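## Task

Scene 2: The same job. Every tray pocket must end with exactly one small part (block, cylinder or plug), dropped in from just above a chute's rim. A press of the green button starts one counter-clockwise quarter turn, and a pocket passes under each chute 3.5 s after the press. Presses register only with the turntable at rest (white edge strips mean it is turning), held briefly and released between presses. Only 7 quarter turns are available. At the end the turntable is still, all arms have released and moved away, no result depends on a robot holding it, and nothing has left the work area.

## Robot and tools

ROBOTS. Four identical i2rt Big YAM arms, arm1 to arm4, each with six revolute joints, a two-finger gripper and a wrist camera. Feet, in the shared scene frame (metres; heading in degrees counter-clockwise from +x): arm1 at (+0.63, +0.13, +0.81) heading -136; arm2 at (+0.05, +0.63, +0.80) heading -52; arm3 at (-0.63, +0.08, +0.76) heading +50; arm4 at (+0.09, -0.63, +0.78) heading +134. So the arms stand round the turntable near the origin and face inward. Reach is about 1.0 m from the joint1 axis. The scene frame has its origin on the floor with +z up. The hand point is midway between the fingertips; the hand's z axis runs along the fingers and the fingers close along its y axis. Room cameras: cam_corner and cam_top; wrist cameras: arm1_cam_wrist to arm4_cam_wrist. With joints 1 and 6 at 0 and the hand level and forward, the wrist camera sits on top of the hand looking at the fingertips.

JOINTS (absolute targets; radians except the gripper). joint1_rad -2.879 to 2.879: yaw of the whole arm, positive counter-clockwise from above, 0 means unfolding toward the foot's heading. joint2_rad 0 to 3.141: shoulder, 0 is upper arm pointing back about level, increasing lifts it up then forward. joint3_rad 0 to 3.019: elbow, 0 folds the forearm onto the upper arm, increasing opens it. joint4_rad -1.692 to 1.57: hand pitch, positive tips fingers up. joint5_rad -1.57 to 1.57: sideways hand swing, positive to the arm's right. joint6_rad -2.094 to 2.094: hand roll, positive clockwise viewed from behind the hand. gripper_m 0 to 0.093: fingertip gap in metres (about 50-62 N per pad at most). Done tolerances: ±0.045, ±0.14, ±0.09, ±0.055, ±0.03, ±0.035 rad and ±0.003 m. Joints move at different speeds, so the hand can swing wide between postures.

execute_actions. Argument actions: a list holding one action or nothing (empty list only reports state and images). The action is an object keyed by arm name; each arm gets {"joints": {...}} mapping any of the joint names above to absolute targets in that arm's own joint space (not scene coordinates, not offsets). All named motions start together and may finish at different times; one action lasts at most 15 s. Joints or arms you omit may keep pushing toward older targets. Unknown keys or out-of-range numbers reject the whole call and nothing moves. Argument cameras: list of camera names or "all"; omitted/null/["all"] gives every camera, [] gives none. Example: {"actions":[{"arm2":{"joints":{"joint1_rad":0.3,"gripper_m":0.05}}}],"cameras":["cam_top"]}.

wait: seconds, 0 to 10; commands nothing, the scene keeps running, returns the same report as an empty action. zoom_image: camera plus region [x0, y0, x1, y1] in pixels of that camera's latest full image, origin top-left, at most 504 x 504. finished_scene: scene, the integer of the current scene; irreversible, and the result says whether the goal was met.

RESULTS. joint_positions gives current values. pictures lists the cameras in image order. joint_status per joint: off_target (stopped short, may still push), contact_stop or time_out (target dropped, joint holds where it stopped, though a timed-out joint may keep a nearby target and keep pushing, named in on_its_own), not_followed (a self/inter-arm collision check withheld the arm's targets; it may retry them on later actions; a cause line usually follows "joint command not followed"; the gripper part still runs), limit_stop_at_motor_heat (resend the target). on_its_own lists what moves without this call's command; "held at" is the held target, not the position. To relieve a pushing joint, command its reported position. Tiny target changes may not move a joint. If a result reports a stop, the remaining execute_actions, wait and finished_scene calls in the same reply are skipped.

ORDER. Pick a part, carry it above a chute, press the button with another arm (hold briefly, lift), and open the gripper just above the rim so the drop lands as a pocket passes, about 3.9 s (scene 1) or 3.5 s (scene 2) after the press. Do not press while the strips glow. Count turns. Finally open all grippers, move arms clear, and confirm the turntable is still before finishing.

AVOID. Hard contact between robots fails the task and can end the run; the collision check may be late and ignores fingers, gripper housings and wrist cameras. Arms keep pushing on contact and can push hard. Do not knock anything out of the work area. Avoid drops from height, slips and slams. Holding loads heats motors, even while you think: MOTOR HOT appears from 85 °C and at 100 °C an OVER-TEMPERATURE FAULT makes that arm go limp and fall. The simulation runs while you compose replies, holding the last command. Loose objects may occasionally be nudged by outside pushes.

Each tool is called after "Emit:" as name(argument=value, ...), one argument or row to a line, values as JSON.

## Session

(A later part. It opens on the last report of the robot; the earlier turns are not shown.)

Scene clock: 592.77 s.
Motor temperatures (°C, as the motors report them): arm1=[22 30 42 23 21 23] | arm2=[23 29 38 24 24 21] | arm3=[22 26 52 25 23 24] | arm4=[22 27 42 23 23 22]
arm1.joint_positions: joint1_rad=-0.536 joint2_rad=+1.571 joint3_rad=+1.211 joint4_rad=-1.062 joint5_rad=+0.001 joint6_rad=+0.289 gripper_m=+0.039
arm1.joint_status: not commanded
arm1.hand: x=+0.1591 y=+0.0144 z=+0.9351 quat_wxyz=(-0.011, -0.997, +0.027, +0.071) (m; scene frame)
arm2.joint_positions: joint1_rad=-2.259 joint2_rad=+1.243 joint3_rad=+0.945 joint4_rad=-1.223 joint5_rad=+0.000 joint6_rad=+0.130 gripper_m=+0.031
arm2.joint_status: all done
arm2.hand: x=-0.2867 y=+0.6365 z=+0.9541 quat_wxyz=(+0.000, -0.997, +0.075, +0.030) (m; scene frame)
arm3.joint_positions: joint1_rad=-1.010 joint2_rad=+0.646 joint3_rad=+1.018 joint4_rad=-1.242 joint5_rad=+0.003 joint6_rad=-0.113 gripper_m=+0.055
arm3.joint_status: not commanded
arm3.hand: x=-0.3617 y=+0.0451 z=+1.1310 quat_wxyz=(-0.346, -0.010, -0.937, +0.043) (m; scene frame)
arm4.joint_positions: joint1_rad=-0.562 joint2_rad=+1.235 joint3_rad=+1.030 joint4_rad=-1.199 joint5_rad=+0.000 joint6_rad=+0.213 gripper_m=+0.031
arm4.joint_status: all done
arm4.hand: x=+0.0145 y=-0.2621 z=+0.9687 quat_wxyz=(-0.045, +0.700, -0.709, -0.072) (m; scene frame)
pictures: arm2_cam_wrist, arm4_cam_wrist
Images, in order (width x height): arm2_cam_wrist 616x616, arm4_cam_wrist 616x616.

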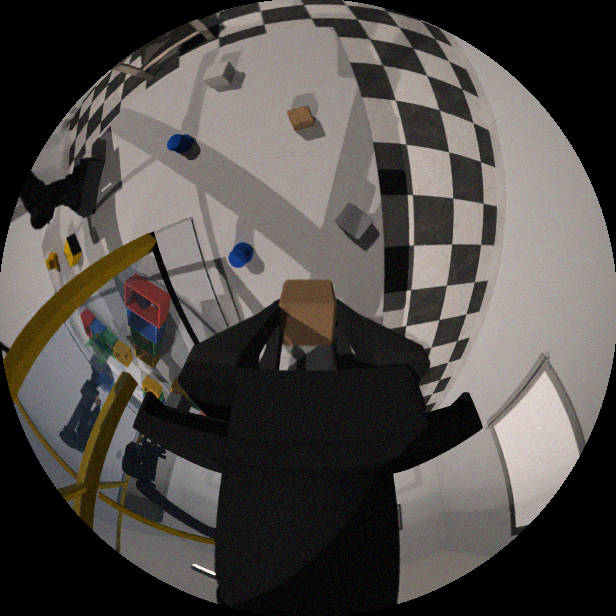

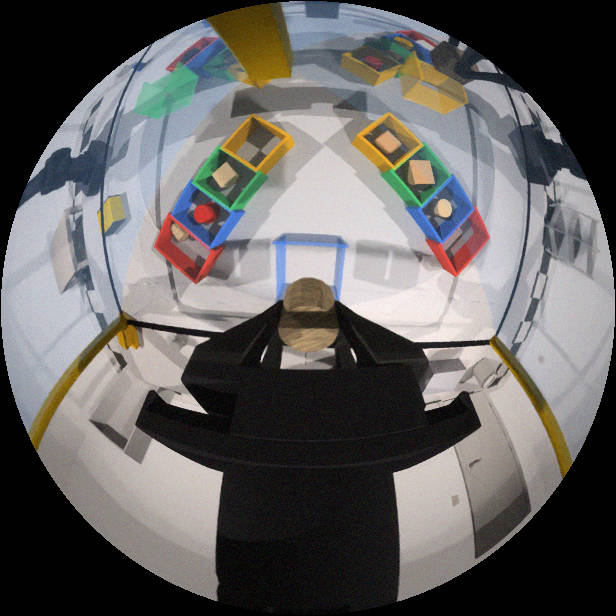

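Emit:
execute_actions(
  actions=[
    {"arm2":{"joints":{"joint1_rad":-0.735,"joint2_rad":1.08,"joint3_rad":1.15,"joint6_rad":0.18}},"arm4":{"joints":{"joint2_rad":1.345}}},
  ],
  cameras=["arm2_cam_wrist","arm4_cam_wrist"],
)

Scene clock: 599.03 s.
Motor temperatures (°C, as the motors report them): arm1=[22 30 42 23 21 23] | arm2=[23 29 39 24 24 21] | arm3=[22 26 52 25 23 24] | arm4=[22 27 42 23 23 22]
arm1.joint_positions: joint1_rad=-0.536 joint2_rad=+1.571 joint3_rad=+1.211 joint4_rad=-1.062 joint5_rad=+0.001 joint6_rad=+0.289 gripper_m=+0.039
arm1.joint_status: not commanded
arm1.hand: x=+0.1591 y=+0.0144 z=+0.9351 quat_wxyz=(-0.011, -0.997, +0.027, +0.071) (m; scene frame)
arm2.joint_positions: joint1_rad=-0.735 joint2_rad=+1.076 joint3_rad=+1.124 joint4_rad=-1.228 joint5_rad=+0.000 joint6_rad=+0.165 gripper_m=+0.031
arm2.joint_status: all done
arm2.hand: x=+0.0306 y=+0.2527 z=+1.0834 quat_wxyz=(-0.140, -0.769, -0.610, +0.133) (m; scene frame)
arm3.joint_positions: joint1_rad=-1.010 joint2_rad=+0.646 joint3_rad=+1.018 joint4_rad=-1.242 joint5_rad=+0.003 joint6_rad=-0.113 gripper_m=+0.055
arm3.joint_status: not commanded
arm3.hand: x=-0.3617 y=+0.0451 z=+1.1310 quat_wxyz=(-0.346, -0.010, -0.937, +0.043) (m; scene frame)
arm4.joint_positions: joint1_rad=-0.562 joint2_rad=+1.351 joint3_rad=+1.030 joint4_rad=-1.199 joint5_rad=+0.000 joint6_rad=+0.213 gripper_m=+0.031
arm4.joint_status: all done
arm4.hand: x=+0.0135 y=-0.2575 z=+0.9273 quat_wxyz=(-0.014, +0.702, -0.711, -0.024) (m; scene frame)
pictures: arm2_cam_wrist, arm4_cam_wrist
Images, in order (width x height): arm2_cam_wrist 616x616, arm4_cam_wrist 616x616.

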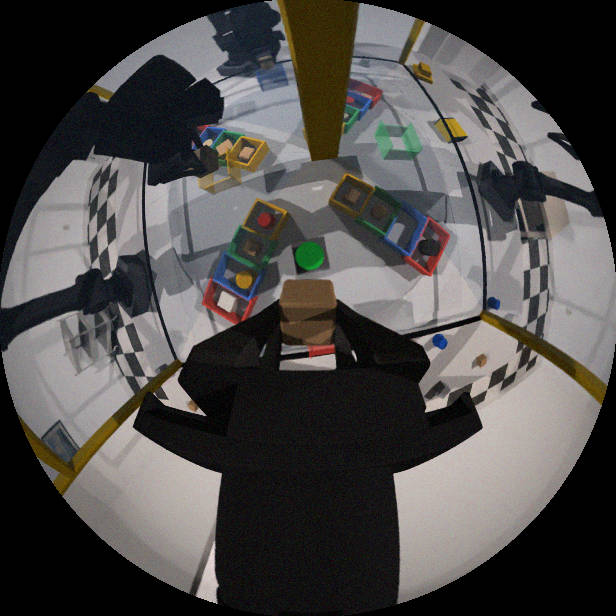

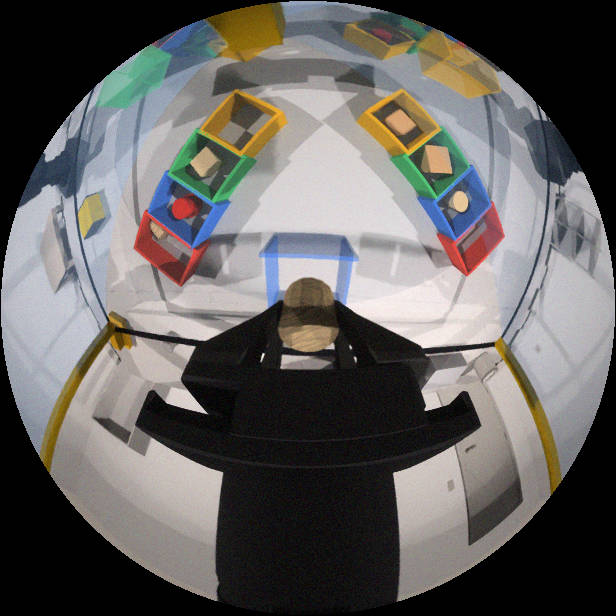

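Emit:
execute_actions(
  actions=[
    {"arm2":{"joints":{"joint2_rad":1.505,"joint3_rad":1.128}}},
  ],
  cameras=["arm2_cam_wrist","cam_top"],
)

Scene clock: 609.50 s.
Motor temperatures (°C, as the motors report them): arm1=[22 30 42 23 21 23] | arm2=[23 28 40 24 24 21] | arm3=[22 26 52 25 23 24] | arm4=[22 27 42 23 23 22]
arm1.joint_positions: joint1_rad=-0.536 joint2_rad=+1.571 joint3_rad=+1.211 joint4_rad=-1.062 joint5_rad=+0.001 joint6_rad=+0.289 gripper_m=+0.039
arm1.joint_status: not commanded
arm1.hand: x=+0.1591 y=+0.0144 z=+0.9351 quat_wxyz=(-0.011, -0.997, +0.027, +0.071) (m; scene frame)
arm2.joint_positions: joint1_rad=-0.735 joint2_rad=+1.484 joint3_rad=+1.130 joint4_rad=-1.232 joint5_rad=-0.001 joint6_rad=+0.165 gripper_m=+0.031
arm2.joint_status: all done
arm2.hand: x=+0.0271 y=+0.2193 z=+0.9313 quat_wxyz=(+0.010, -0.784, -0.621, -0.003) (m; scene frame)
arm3.joint_positions: joint1_rad=-1.010 joint2_rad=+0.646 joint3_rad=+1.018 joint4_rad=-1.242 joint5_rad=+0.003 joint6_rad=-0.113 gripper_m=+0.055
arm3.joint_status: not commanded
arm3.hand: x=-0.3617 y=+0.0451 z=+1.1310 quat_wxyz=(-0.346, -0.010, -0.937, +0.043) (m; scene frame)
arm4.joint_positions: joint1_rad=-0.562 joint2_rad=+1.351 joint3_rad=+1.030 joint4_rad=-1.199 joint5_rad=+0.000 joint6_rad=+0.213 gripper_m=+0.031
arm4.joint_status: not commanded
arm4.hand: x=+0.0135 y=-0.2575 z=+0.9273 quat_wxyz=(-0.014, +0.702, -0.711, -0.024) (m; scene frame)
pictures: arm2_cam_wrist, cam_top
Images, in order (width x height): arm2_cam_wrist 616x616, cam_top 672x504.

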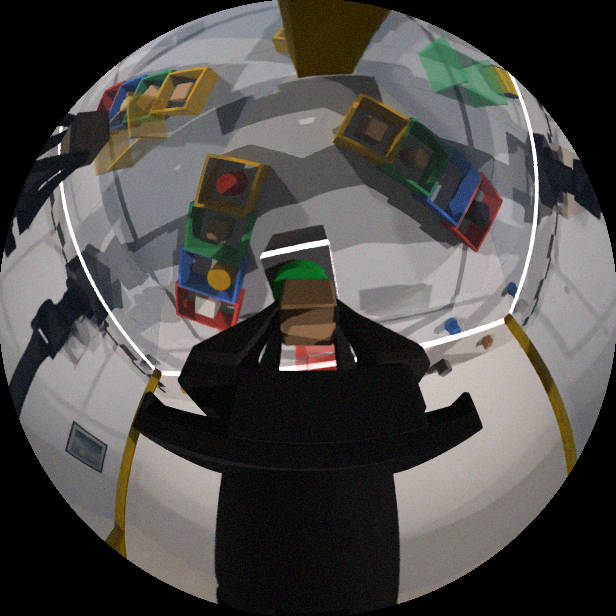

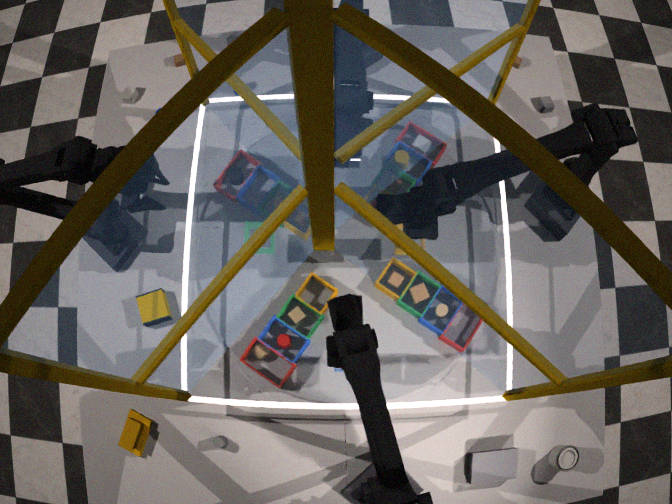

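Emit:
execute_actions(
  actions=[
    {"arm2":{"joints":{"joint2_rad":1.425,"joint3_rad":1.14}}},
  ],
  cameras=["arm2_cam_wrist","arm4_cam_wrist"],
)

Scene clock: 614.40 s.
Motor temperatures (°C, as the motors report them): arm1=[22 30 42 23 21 23] | arm2=[23 28 40 24 24 21] | arm3=[22 26 52 25 23 24] | arm4=[22 27 42 23 23 22]
arm1.joint_positions: joint1_rad=-0.536 joint2_rad=+1.571 joint3_rad=+1.211 joint4_rad=-1.062 joint5_rad=+0.001 joint6_rad=+0.289 gripper_m=+0.039
arm1.joint_status: not commanded
arm1.hand: x=+0.1591 y=+0.0144 z=+0.9351 quat_wxyz=(-0.011, -0.997, +0.027, +0.071) (m; scene frame)
arm2.joint_positions: joint1_rad=-0.735 joint2_rad=+1.446 joint3_rad=+1.130 joint4_rad=-1.232 joint5_rad=-0.001 joint6_rad=+0.165 gripper_m=+0.031
arm2.joint_status: all done
arm2.hand: x=+0.0272 y=+0.2197 z=+0.9462 quat_wxyz=(-0.004, -0.784, -0.621, +0.009) (m; scene frame)
arm3.joint_positions: joint1_rad=-1.010 joint2_rad=+0.646 joint3_rad=+1.018 joint4_rad=-1.242 joint5_rad=+0.003 joint6_rad=-0.113 gripper_m=+0.055
arm3.joint_status: not commanded
arm3.hand: x=-0.3617 y=+0.0451 z=+1.1310 quat_wxyz=(-0.346, -0.010, -0.937, +0.043) (m; scene frame)
arm4.joint_positions: joint1_rad=-0.562 joint2_rad=+1.351 joint3_rad=+1.030 joint4_rad=-1.199 joint5_rad=+0.000 joint6_rad=+0.213 gripper_m=+0.031
arm4.joint_status: not commanded
arm4.hand: x=+0.0135 y=-0.2575 z=+0.9273 quat_wxyz=(-0.014, +0.702, -0.711, -0.024) (m; scene frame)
pictures: arm2_cam_wrist, arm4_cam_wrist
Images, in order (width x height): arm2_cam_wrist 616x616, arm4_cam_wrist 616x616.

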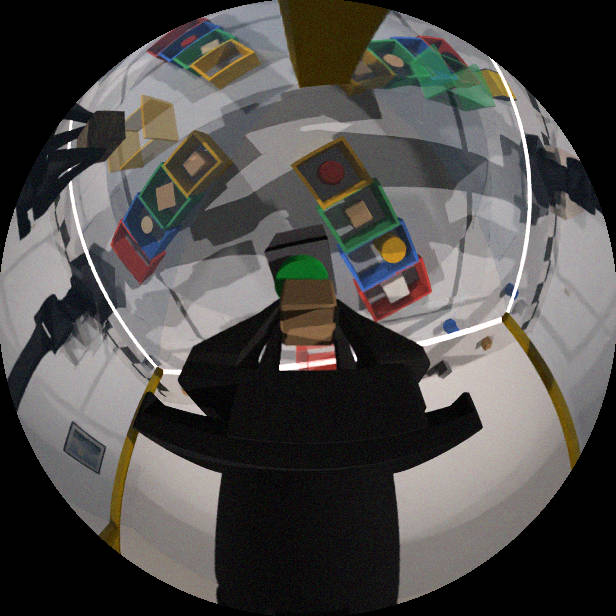

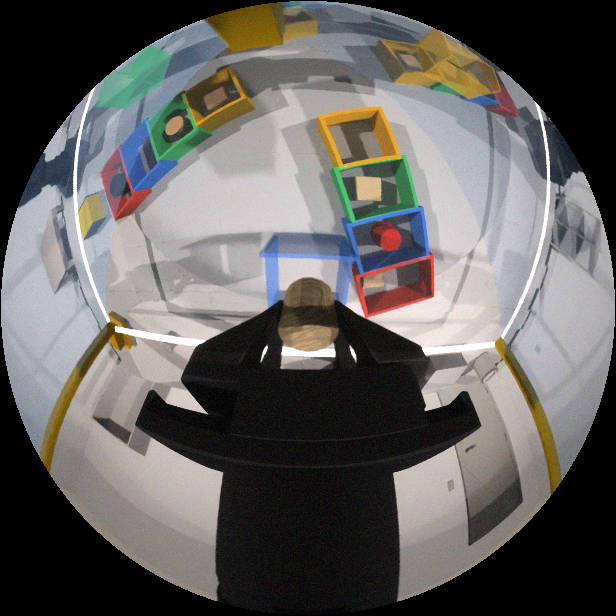

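Emit:
execute_actions(
  actions=[],
)

Emit:
zoom_image(
  camera="cam_corner",
  region=[250, 200, 350, 280],
)

Emit:
zoom_image(
  camera="arm1_cam_wrist",
  region=[450, 110, 600, 260],
)

Emit:
zoom_image(
  camera="arm4_cam_wrist",
  region=[245, 225, 371, 351],
)

Scene clock: 619.00 s.
Motor temperatures (°C, as the motors report them): arm1=[22 30 42 23 21 23] | arm2=[23 28 40 24 24 21] | arm3=[22 26 52 25 23 24] | arm4=[22 27 42 23 23 22]
arm1.joint_positions: joint1_rad=-0.536 joint2_rad=+1.571 joint3_rad=+1.211 joint4_rad=-1.062 joint5_rad=+0.001 joint6_rad=+0.289 gripper_m=+0.039
arm1.joint_status: not commanded
arm1.hand: x=+0.1591 y=+0.0144 z=+0.9351 quat_wxyz=(-0.011, -0.997, +0.027, +0.071) (m; scene frame)
arm2.joint_positions: joint1_rad=-0.735 joint2_rad=+1.446 joint3_rad=+1.130 joint4_rad=-1.232 joint5_rad=-0.001 joint6_rad=+0.165 gripper_m=+0.031
arm2.joint_status: all done
arm2.hand: x=+0.0272 y=+0.2197 z=+0.9462 quat_wxyz=(-0.004, -0.784, -0.621, +0.009) (m; scene frame)
arm3.joint_positions: joint1_rad=-1.010 joint2_rad=+0.646 joint3_rad=+1.018 joint4_rad=-1.242 joint5_rad=+0.003 joint6_rad=-0.113 gripper_m=+0.055
arm3.joint_status: not commanded
arm3.hand: x=-0.3617 y=+0.0451 z=+1.1310 quat_wxyz=(-0.346, -0.010, -0.937, +0.043) (m; scene frame)
arm4.joint_positions: joint1_rad=-0.562 joint2_rad=+1.351 joint3_rad=+1.030 joint4_rad=-1.199 joint5_rad=+0.000 joint6_rad=+0.213 gripper_m=+0.031
arm4.joint_status: not commanded
arm4.hand: x=+0.0135 y=-0.2575 z=+0.9273 quat_wxyz=(-0.014, +0.702, -0.711, -0.024) (m; scene frame)
pictures: arm1_cam_wrist, arm2_cam_wrist, arm3_cam_wrist, arm4_cam_wrist, cam_corner, cam_top
Images, in order (width x height): arm1_cam_wrist 616x616, arm2_cam_wrist 616x616, arm3_cam_wrist 616x616, arm4_cam_wrist 616x616, cam_corner 672x504, cam_top 672x504.

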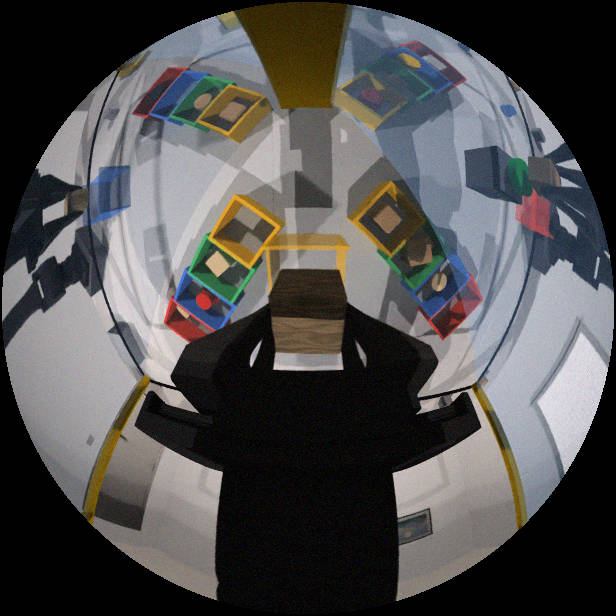

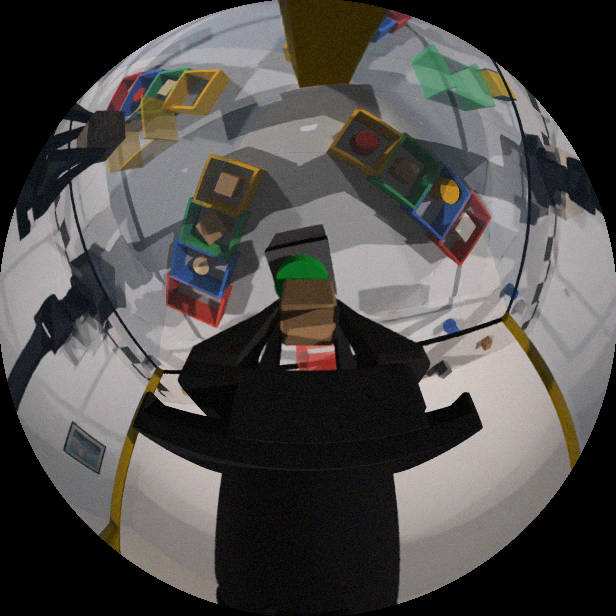

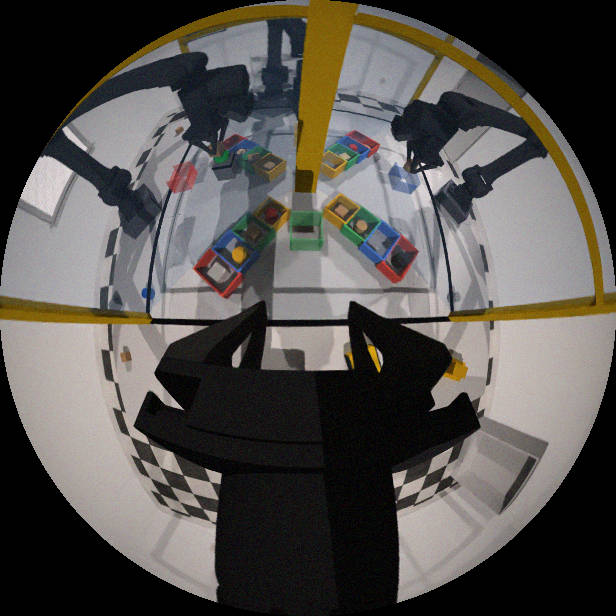

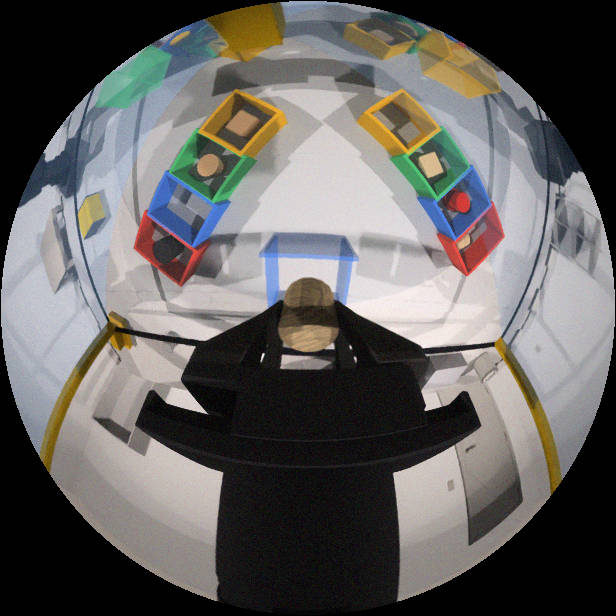

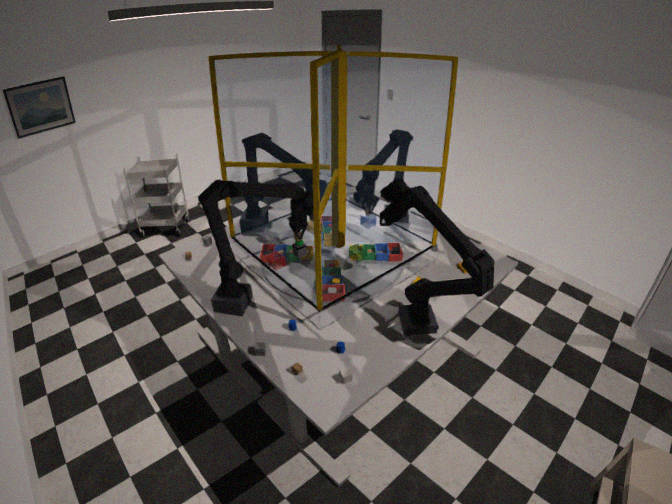

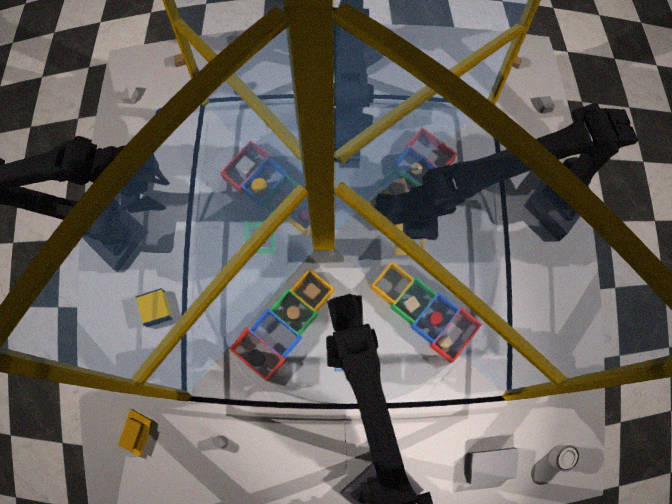

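Region (250, 200, 350, 280) of cam_corner's 672x504 image, scaled by 5.040, with more detail than that image has; it fills the top 403 rows of this view, and the rest is white.

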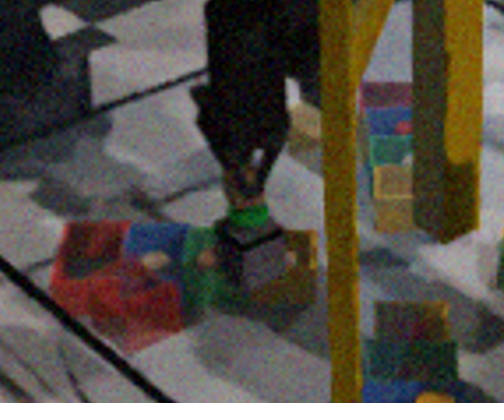

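Region (450, 110, 600, 260) of arm1_cam_wrist's 616x616 image, scaled by 3.360, with more detail than that image has.

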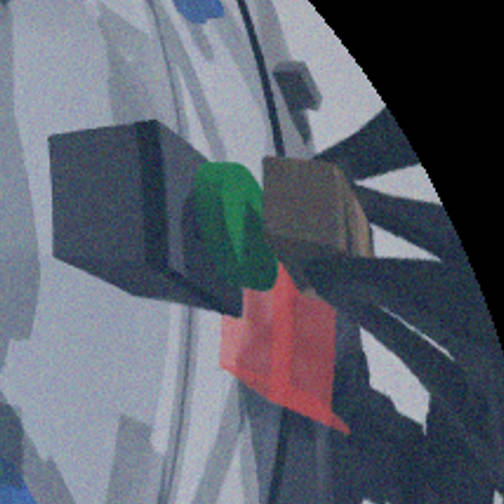

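Region (245, 225, 371, 351) of arm4_cam_wrist's 616x616 image, scaled by 4.000, with more detail than that image has.

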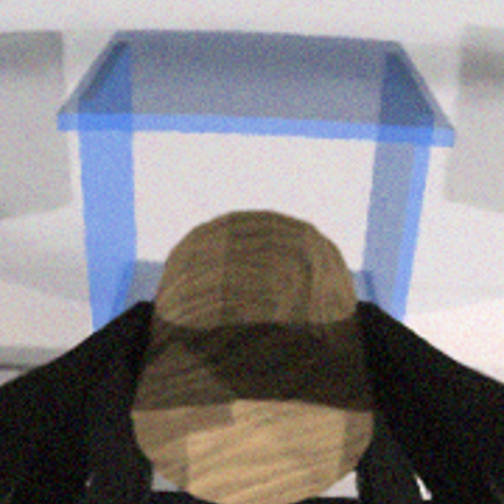

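Emit:
execute_actions(
  actions=[
    {"arm2":{"joints":{"joint2_rad":1.519,"joint3_rad":1.134}}},
  ],
  cameras=[],
)

Emit:
execute_actions(
  actions=[
    {"arm2":{"joints":{"joint2_rad":1.11,"joint6_rad":-0.05}}},
  ],
  cameras=[],
)

Emit:
execute_actions(
  actions=[
    {"arm2":{"joints":{"joint3_rad":0.789}}},
  ],
  cameras=[],
)

Emit:
wait(
  seconds=0.3,
)

Emit:
execute_actions(
  actions=[
    {"arm1":{"joints":{"gripper_m":0.06}},"arm2":{"joints":{"gripper_m":0.055}},"arm4":{"joints":{"gripper_m":0.055}}},
  ],
  cameras=["arm1_cam_wrist","arm2_cam_wrist","arm4_cam_wrist","cam_top"],
)

Scene clock: 641.87 s.
Motor temperatures (°C, as the motors report them): arm1=[22 30 42 23 21 23] | arm2=[23 29 40 24 24 21] | arm3=[22 26 52 25 23 24] | arm4=[22 27 42 23 23 22]
arm1.joint_positions: joint1_rad=-0.536 joint2_rad=+1.571 joint3_rad=+1.211 joint4_rad=-1.062 joint5_rad=+0.001 joint6_rad=+0.289 gripper_m=+0.039
arm1.joint_status: not commanded
arm1.hand: x=+0.1591 y=+0.0144 z=+0.9351 quat_wxyz=(-0.011, -0.997, +0.027, +0.071) (m; scene frame)
arm2.joint_positions: joint1_rad=-0.735 joint2_rad=+1.489 joint3_rad=+1.134 joint4_rad=-1.233 joint5_rad=-0.001 joint6_rad=+0.165 gripper_m=+0.031
arm2.joint_status: all done
arm2.hand: x=+0.0270 y=+0.2179 z=+0.9309 quat_wxyz=(+0.011, -0.784, -0.621, -0.004) (m; scene frame)
arm3.joint_positions: joint1_rad=-1.010 joint2_rad=+0.646 joint3_rad=+1.018 joint4_rad=-1.242 joint5_rad=+0.003 joint6_rad=-0.113 gripper_m=+0.055
arm3.joint_status: not commanded
arm3.hand: x=-0.3617 y=+0.0451 z=+1.1310 quat_wxyz=(-0.346, -0.010, -0.937, +0.043) (m; scene frame)
arm4.joint_positions: joint1_rad=-0.562 joint2_rad=+1.351 joint3_rad=+1.030 joint4_rad=-1.199 joint5_rad=+0.000 joint6_rad=+0.213 gripper_m=+0.031
arm4.joint_status: not commanded
arm4.hand: x=+0.0135 y=-0.2575 z=+0.9273 quat_wxyz=(-0.014, +0.702, -0.711, -0.024) (m; scene frame)
pictures: none
No camera images: the call's "cameras" was empty. Leave "cameras" out to get every camera's image.

Scene clock: 643.10 s.
Motor temperatures (°C, as the motors report them): arm1=[22 30 42 23 21 23] | arm2=[23 29 40 24 24 21] | arm3=[22 26 52 25 23 24] | arm4=[22 27 42 23 23 22]
arm1.joint_positions: joint1_rad=-0.536 joint2_rad=+1.571 joint3_rad=+1.211 joint4_rad=-1.062 joint5_rad=+0.001 joint6_rad=+0.289 gripper_m=+0.039
arm1.joint_status: not commanded
arm1.hand: x=+0.1591 y=+0.0144 z=+0.9351 quat_wxyz=(-0.011, -0.997, +0.027, +0.071) (m; scene frame)
arm2.joint_positions: joint1_rad=-0.735 joint2_rad=+1.098 joint3_rad=+1.123 joint4_rad=-1.233 joint5_rad=-0.001 joint6_rad=-0.034 gripper_m=+0.031
arm2.joint_status: all done
arm2.hand: x=+0.0304 y=+0.2507 z=+1.0746 quat_wxyz=(-0.117, -0.706, -0.685, +0.135) (m; scene frame)
arm3.joint_positions: joint1_rad=-1.010 joint2_rad=+0.646 joint3_rad=+1.018 joint4_rad=-1.242 joint5_rad=+0.003 joint6_rad=-0.113 gripper_m=+0.055
arm3.joint_status: not commanded
arm3.hand: x=-0.3617 y=+0.0451 z=+1.1310 quat_wxyz=(-0.346, -0.010, -0.937, +0.043) (m; scene frame)
arm4.joint_positions: joint1_rad=-0.562 joint2_rad=+1.351 joint3_rad=+1.030 joint4_rad=-1.199 joint5_rad=+0.000 joint6_rad=+0.213 gripper_m=+0.031
arm4.joint_status: not commanded
arm4.hand: x=+0.0135 y=-0.2575 z=+0.9273 quat_wxyz=(-0.014, +0.702, -0.711, -0.024) (m; scene frame)
pictures: none
No camera images: the call's "cameras" was empty. Leave "cameras" out to get every camera's image.

Scene clock: 644.20 s.
Motor temperatures (°C, as the motors report them): arm1=[22 30 42 23 21 23] | arm2=[23 29 40 24 24 21] | arm3=[22 26 52 25 23 24] | arm4=[22 27 42 23 23 22]
arm1.joint_positions: joint1_rad=-0.536 joint2_rad=+1.571 joint3_rad=+1.211 joint4_rad=-1.062 joint5_rad=+0.001 joint6_rad=+0.289 gripper_m=+0.039
arm1.joint_status: not commanded
arm1.hand: x=+0.1591 y=+0.0144 z=+0.9351 quat_wxyz=(-0.011, -0.997, +0.027, +0.071) (m; scene frame)
arm2.joint_positions: joint1_rad=-0.735 joint2_rad=+1.103 joint3_rad=+0.780 joint4_rad=-1.233 joint5_rad=-0.001 joint6_rad=-0.034 gripper_m=+0.031
arm2.joint_status: all done
arm2.hand: x=+0.0359 y=+0.3525 z=+0.9286 quat_wxyz=(-0.001, -0.718, -0.696, +0.007) (m; scene frame)
arm3.joint_positions: joint1_rad=-1.010 joint2_rad=+0.646 joint3_rad=+1.018 joint4_rad=-1.242 joint5_rad=+0.003 joint6_rad=-0.113 gripper_m=+0.055
arm3.joint_status: not commanded
arm3.hand: x=-0.3617 y=+0.0451 z=+1.1310 quat_wxyz=(-0.346, -0.010, -0.937, +0.043) (m; scene frame)
arm4.joint_positions: joint1_rad=-0.562 joint2_rad=+1.351 joint3_rad=+1.030 joint4_rad=-1.199 joint5_rad=+0.000 joint6_rad=+0.213 gripper_m=+0.031
arm4.joint_status: not commanded
arm4.hand: x=+0.0135 y=-0.2575 z=+0.9273 quat_wxyz=(-0.014, +0.702, -0.711, -0.024) (m; scene frame)
pictures: none
No camera images: the call's "cameras" was empty. Leave "cameras" out to get every camera's image.

Scene clock: 644.50 s.
Motor temperatures (°C, as the motors report them): arm1=[22 30 42 23 21 23] | arm2=[23 29 40 24 24 21] | arm3=[22 26 52 25 23 24] | arm4=[22 27 42 23 23 22]
arm1.joint_positions: joint1_rad=-0.536 joint2_rad=+1.571 joint3_rad=+1.211 joint4_rad=-1.062 joint5_rad=+0.001 joint6_rad=+0.289 gripper_m=+0.039
arm1.joint_status: not commanded
arm1.hand: x=+0.1591 y=+0.0144 z=+0.9351 quat_wxyz=(-0.011, -0.997, +0.027, +0.071) (m; scene frame)
arm2.joint_positions: joint1_rad=-0.735 joint2_rad=+1.103 joint3_rad=+0.780 joint4_rad=-1.233 joint5_rad=-0.001 joint6_rad=-0.034 gripper_m=+0.031
arm2.joint_status: all done
arm2.hand: x=+0.0359 y=+0.3525 z=+0.9286 quat_wxyz=(-0.001, -0.718, -0.696, +0.007) (m; scene frame)
arm3.joint_positions: joint1_rad=-1.010 joint2_rad=+0.646 joint3_rad=+1.018 joint4_rad=-1.242 joint5_rad=+0.003 joint6_rad=-0.113 gripper_m=+0.055
arm3.joint_status: not commanded
arm3.hand: x=-0.3617 y=+0.0451 z=+1.1310 quat_wxyz=(-0.346, -0.010, -0.937, +0.043) (m; scene frame)
arm4.joint_positions: joint1_rad=-0.562 joint2_rad=+1.351 joint3_rad=+1.030 joint4_rad=-1.199 joint5_rad=+0.000 joint6_rad=+0.213 gripper_m=+0.031
arm4.joint_status: not commanded
arm4.hand: x=+0.0135 y=-0.2575 z=+0.9273 quat_wxyz=(-0.014, +0.702, -0.711, -0.024) (m; scene frame)
wait: 0.30 s; at rest by 0.27 s
pictures: arm1_cam_wrist, arm2_cam_wrist, arm3_cam_wrist, arm4_cam_wrist, cam_corner, cam_top
Images, in order (width x height): arm1_cam_wrist 616x616, arm2_cam_wrist 616x616, arm3_cam_wrist 616x616, arm4_cam_wrist 616x616, cam_corner 672x504, cam_top 672x504.

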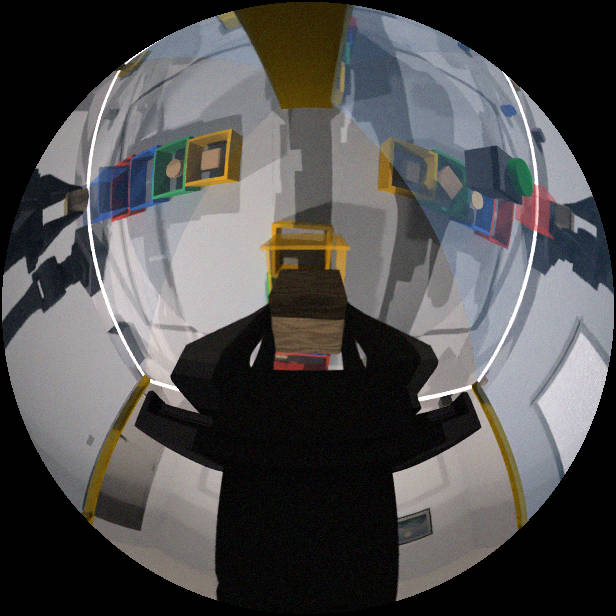

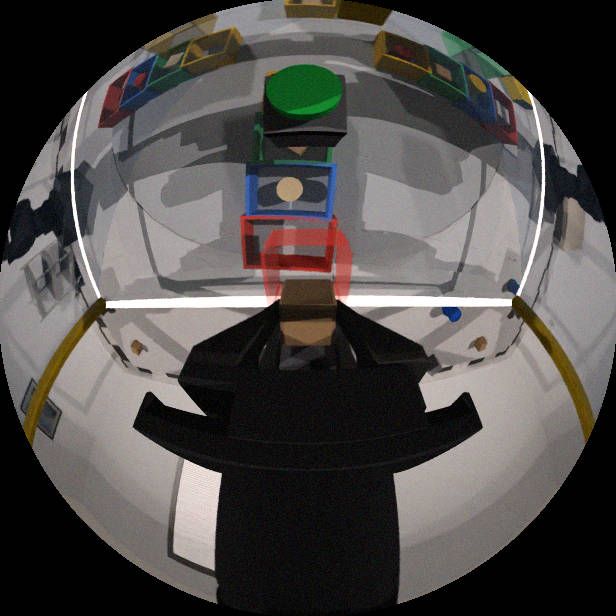

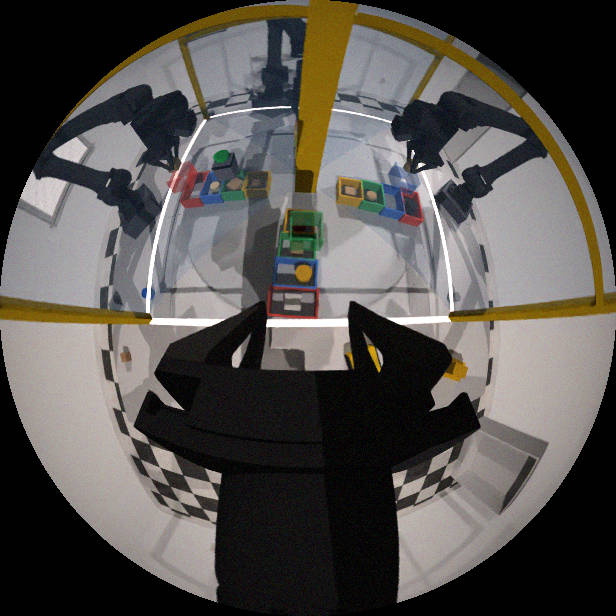

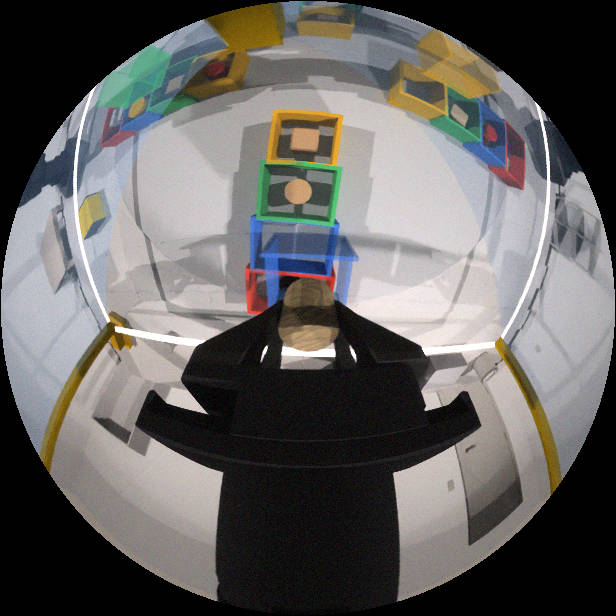

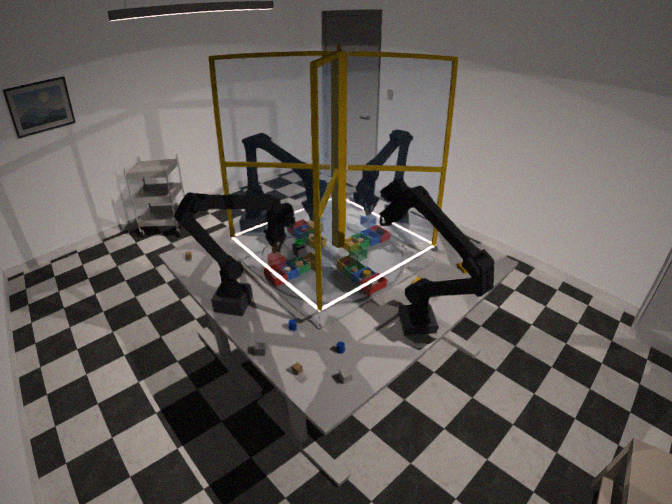

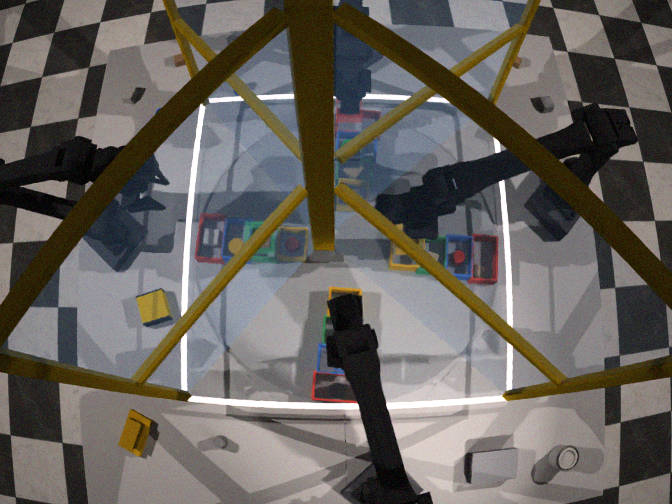

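Scene clock: 645.03 s.
Motor temperatures (°C, as the motors report them): arm1=[22 30 42 23 21 23] | arm2=[23 29 40 24 24 21] | arm3=[22 26 52 25 23 24] | arm4=[22 27 42 23 23 22]
arm1.joint_positions: joint1_rad=-0.536 joint2_rad=+1.571 joint3_rad=+1.211 joint4_rad=-1.062 joint5_rad=+0.001 joint6_rad=+0.290 gripper_m=+0.060
arm1.joint_status: all done
arm1.hand: x=+0.1591 y=+0.0144 z=+0.9351 quat_wxyz=(-0.011, -0.997, +0.027, +0.071) (m; scene frame)
arm2.joint_positions: joint1_rad=-0.735 joint2_rad=+1.103 joint3_rad=+0.780 joint4_rad=-1.233 joint5_rad=-0.001 joint6_rad=-0.034 gripper_m=+0.055
arm2.joint_status: all done
arm2.hand: x=+0.0359 y=+0.3525 z=+0.9286 quat_wxyz=(-0.001, -0.718, -0.696, +0.007) (m; scene frame)
arm3.joint_positions: joint1_rad=-1.010 joint2_rad=+0.646 joint3_rad=+1.018 joint4_rad=-1.242 joint5_rad=+0.003 joint6_rad=-0.113 gripper_m=+0.055
arm3.joint_status: not commanded
arm3.hand: x=-0.3617 y=+0.0451 z=+1.1310 quat_wxyz=(-0.346, -0.010, -0.937, +0.043) (m; scene frame)
arm4.joint_positions: joint1_rad=-0.562 joint2_rad=+1.351 joint3_rad=+1.030 joint4_rad=-1.199 joint5_rad=+0.000 joint6_rad=+0.213 gripper_m=+0.055
arm4.joint_status: all done
arm4.hand: x=+0.0135 y=-0.2575 z=+0.9273 quat_wxyz=(-0.014, +0.702, -0.711, -0.024) (m; scene frame)
pictures: arm1_cam_wrist, arm2_cam_wrist, arm4_cam_wrist, cam_top
Images, in order (width x height): arm1_cam_wrist 616x616, arm2_cam_wrist 616x616, arm4_cam_wrist 616x616, cam_top 672x504.

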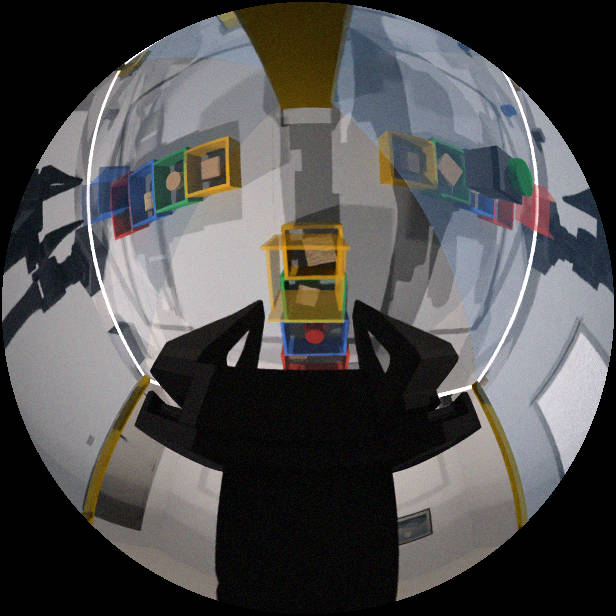

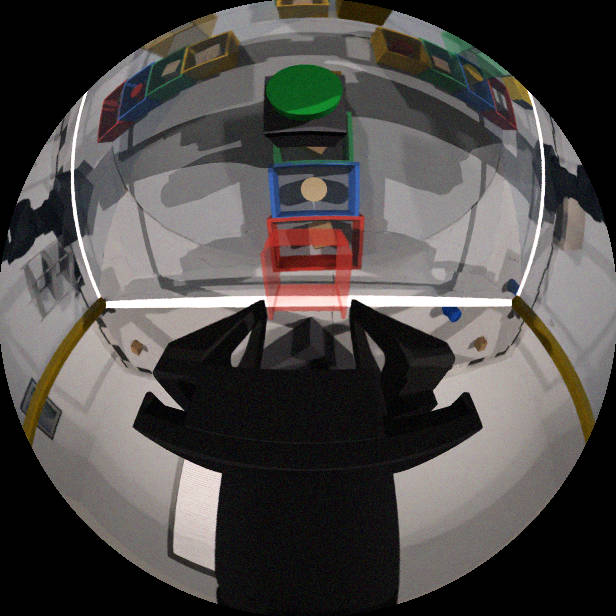

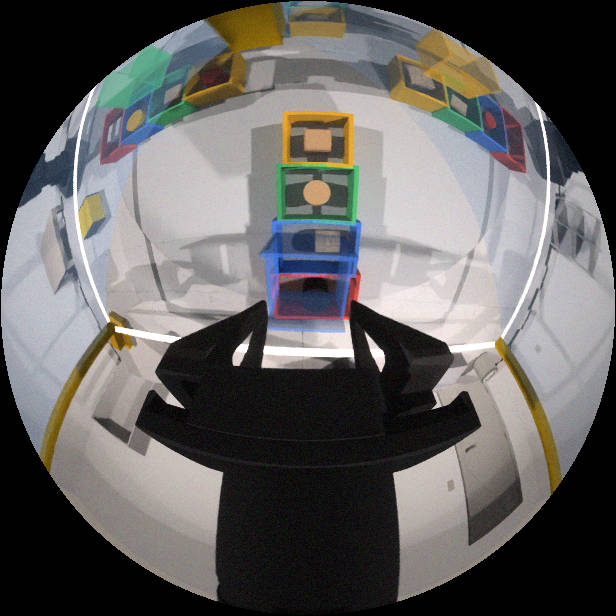

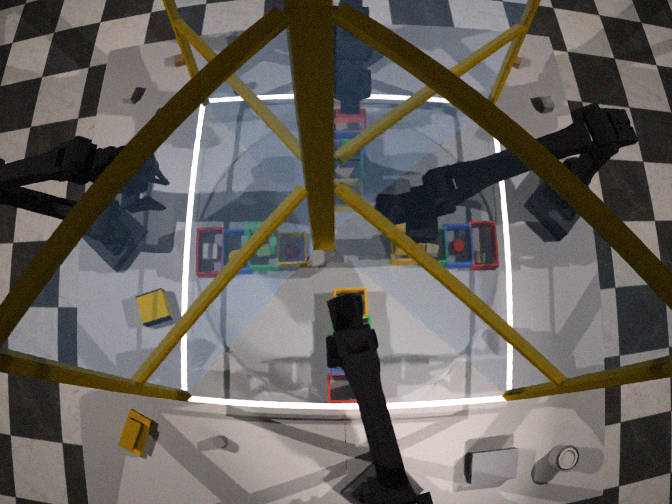

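Emit:
execute_actions(
  actions=[
    {"arm1":{"joints":{"joint2_rad":0.95,"joint4_rad":-1.5}},"arm2":{"joints":{"joint2_rad":0.55,"joint4_rad":-1.4}},"arm4":{"joints":{"joint2_rad":0.73,"joint4_rad":-1.45}}},
  ],
)

Scene clock: 649.93 s.
Motor temperatures (°C, as the motors report them): arm1=[22 30 42 23 21 23] | arm2=[23 29 40 24 24 21] | arm3=[22 26 52 25 23 24] | arm4=[22 27 42 23 23 22]
arm1.joint_positions: joint1_rad=-0.536 joint2_rad=+0.945 joint3_rad=+1.211 joint4_rad=-1.493 joint5_rad=+0.001 joint6_rad=+0.290 gripper_m=+0.060
arm1.joint_status: all done
arm1.hand: x=+0.3311 y=+0.0522 z=+1.1511 quat_wxyz=(-0.036, -0.985, +0.026, +0.165) (m; scene frame)
arm2.joint_positions: joint1_rad=-0.735 joint2_rad=+0.553 joint3_rad=+0.780 joint4_rad=-1.389 joint5_rad=-0.001 joint6_rad=-0.034 gripper_m=+0.055
arm2.joint_status: all done
arm2.hand: x=+0.0417 y=+0.4242 z=+1.0445 quat_wxyz=(-0.132, -0.703, -0.682, +0.152) (m; scene frame)
arm3.joint_positions: joint1_rad=-1.010 joint2_rad=+0.646 joint3_rad=+1.018 joint4_rad=-1.242 joint5_rad=+0.003 joint6_rad=-0.113 gripper_m=+0.055
arm3.joint_status: not commanded
arm3.hand: x=-0.3617 y=+0.0451 z=+1.1310 quat_wxyz=(-0.346, -0.010, -0.937, +0.043) (m; scene frame)
arm4.joint_positions: joint1_rad=-0.562 joint2_rad=+0.722 joint3_rad=+1.030 joint4_rad=-1.444 joint5_rad=+0.000 joint6_rad=+0.213 gripper_m=+0.055
arm4.joint_status: all done
arm4.hand: x=+0.0401 y=-0.3859 z=+1.1025 quat_wxyz=(-0.118, +0.686, -0.695, -0.183) (m; scene frame)
pictures: arm1_cam_wrist, arm2_cam_wrist, arm3_cam_wrist, arm4_cam_wrist, cam_corner, cam_top
Images, in order (width x height): arm1_cam_wrist 616x616, arm2_cam_wrist 616x616, arm3_cam_wrist 616x616, arm4_cam_wrist 616x616, cam_corner 672x504, cam_top 672x504.

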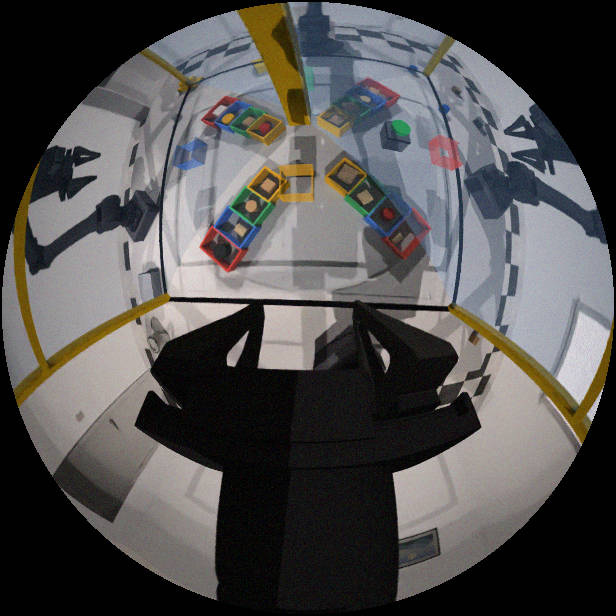

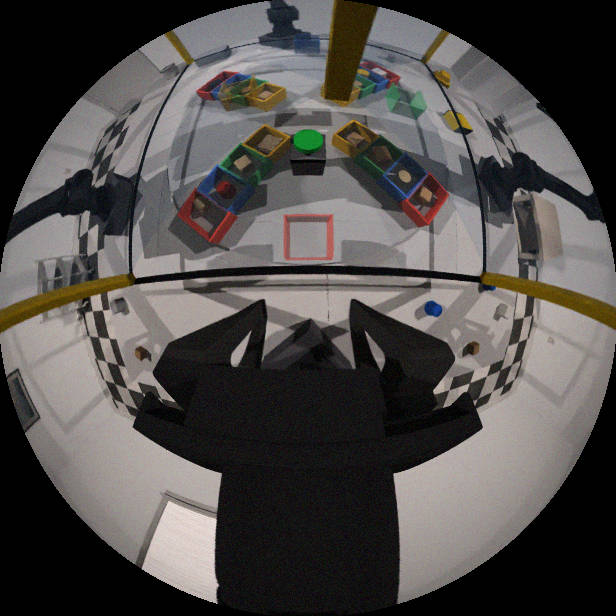

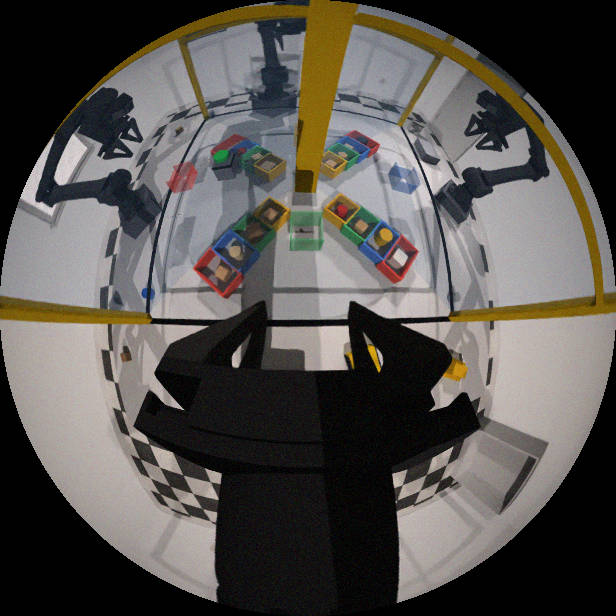

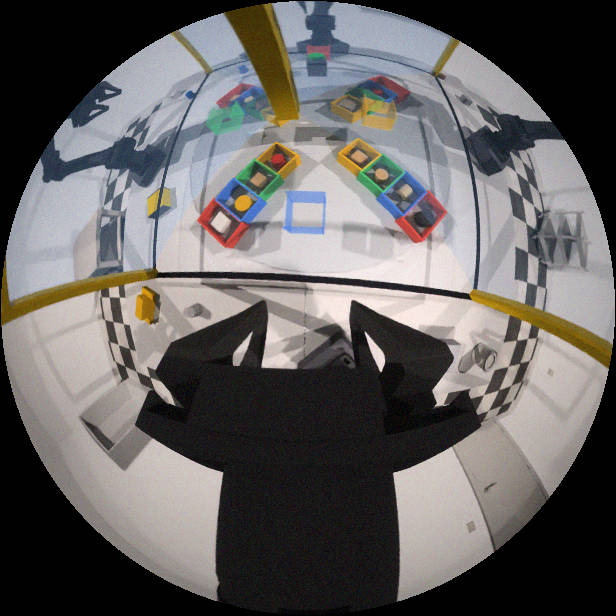

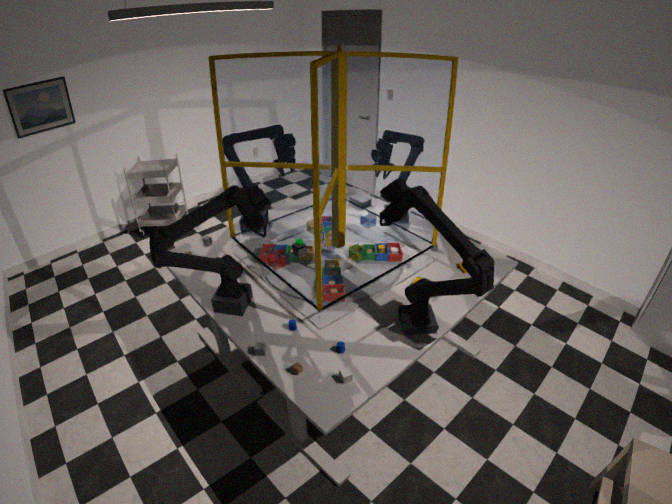

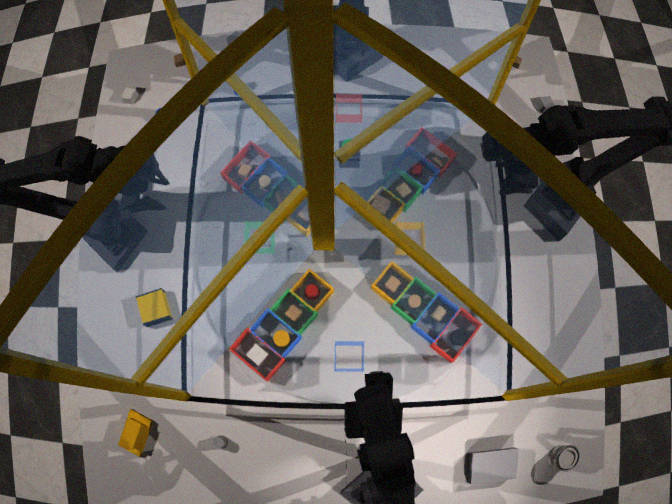

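The strips are dark, so the turntable has stopped. I'll check all 16 pockets up close before finishing.

Emit:
zoom_image(
  camera="arm2_cam_wrist",
  region=[170, 110, 460, 255],
)

Emit:
zoom_image(
  camera="arm4_cam_wrist",
  region=[190, 130, 460, 260],
)

Emit:
zoom_image(
  camera="arm1_cam_wrist",
  region=[190, 145, 445, 280],
)

Emit:
zoom_image(
  camera="arm3_cam_wrist",
  region=[185, 185, 430, 305],
)

Region (170, 110, 460, 255) of arm2_cam_wrist's 616x616 image, scaled by 1.738, with more detail than that image has.

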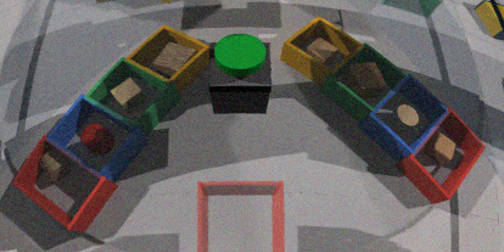

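Region (190, 130, 460, 260) of arm4_cam_wrist's 616x616 image, scaled by 1.867, with more detail than that image has; it fills the top 243 rows of this view, and the rest is white.

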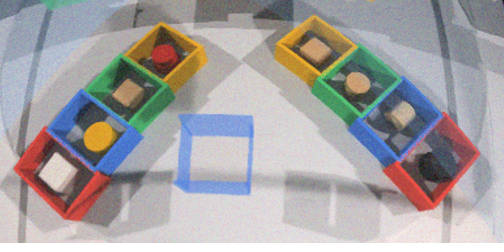

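Region (190, 145, 445, 280) of arm1_cam_wrist's 616x616 image, scaled by 1.976, with more detail than that image has; it fills the top 267 rows of this view, and the rest is white.

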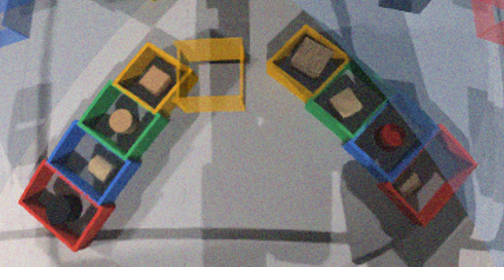

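Region (185, 185, 430, 305) of arm3_cam_wrist's 616x616 image, scaled by 2.057, with more detail than that image has; it fills the top 247 rows of this view, and the rest is white.

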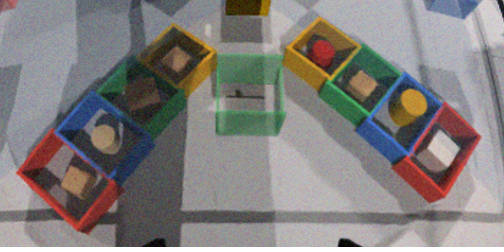

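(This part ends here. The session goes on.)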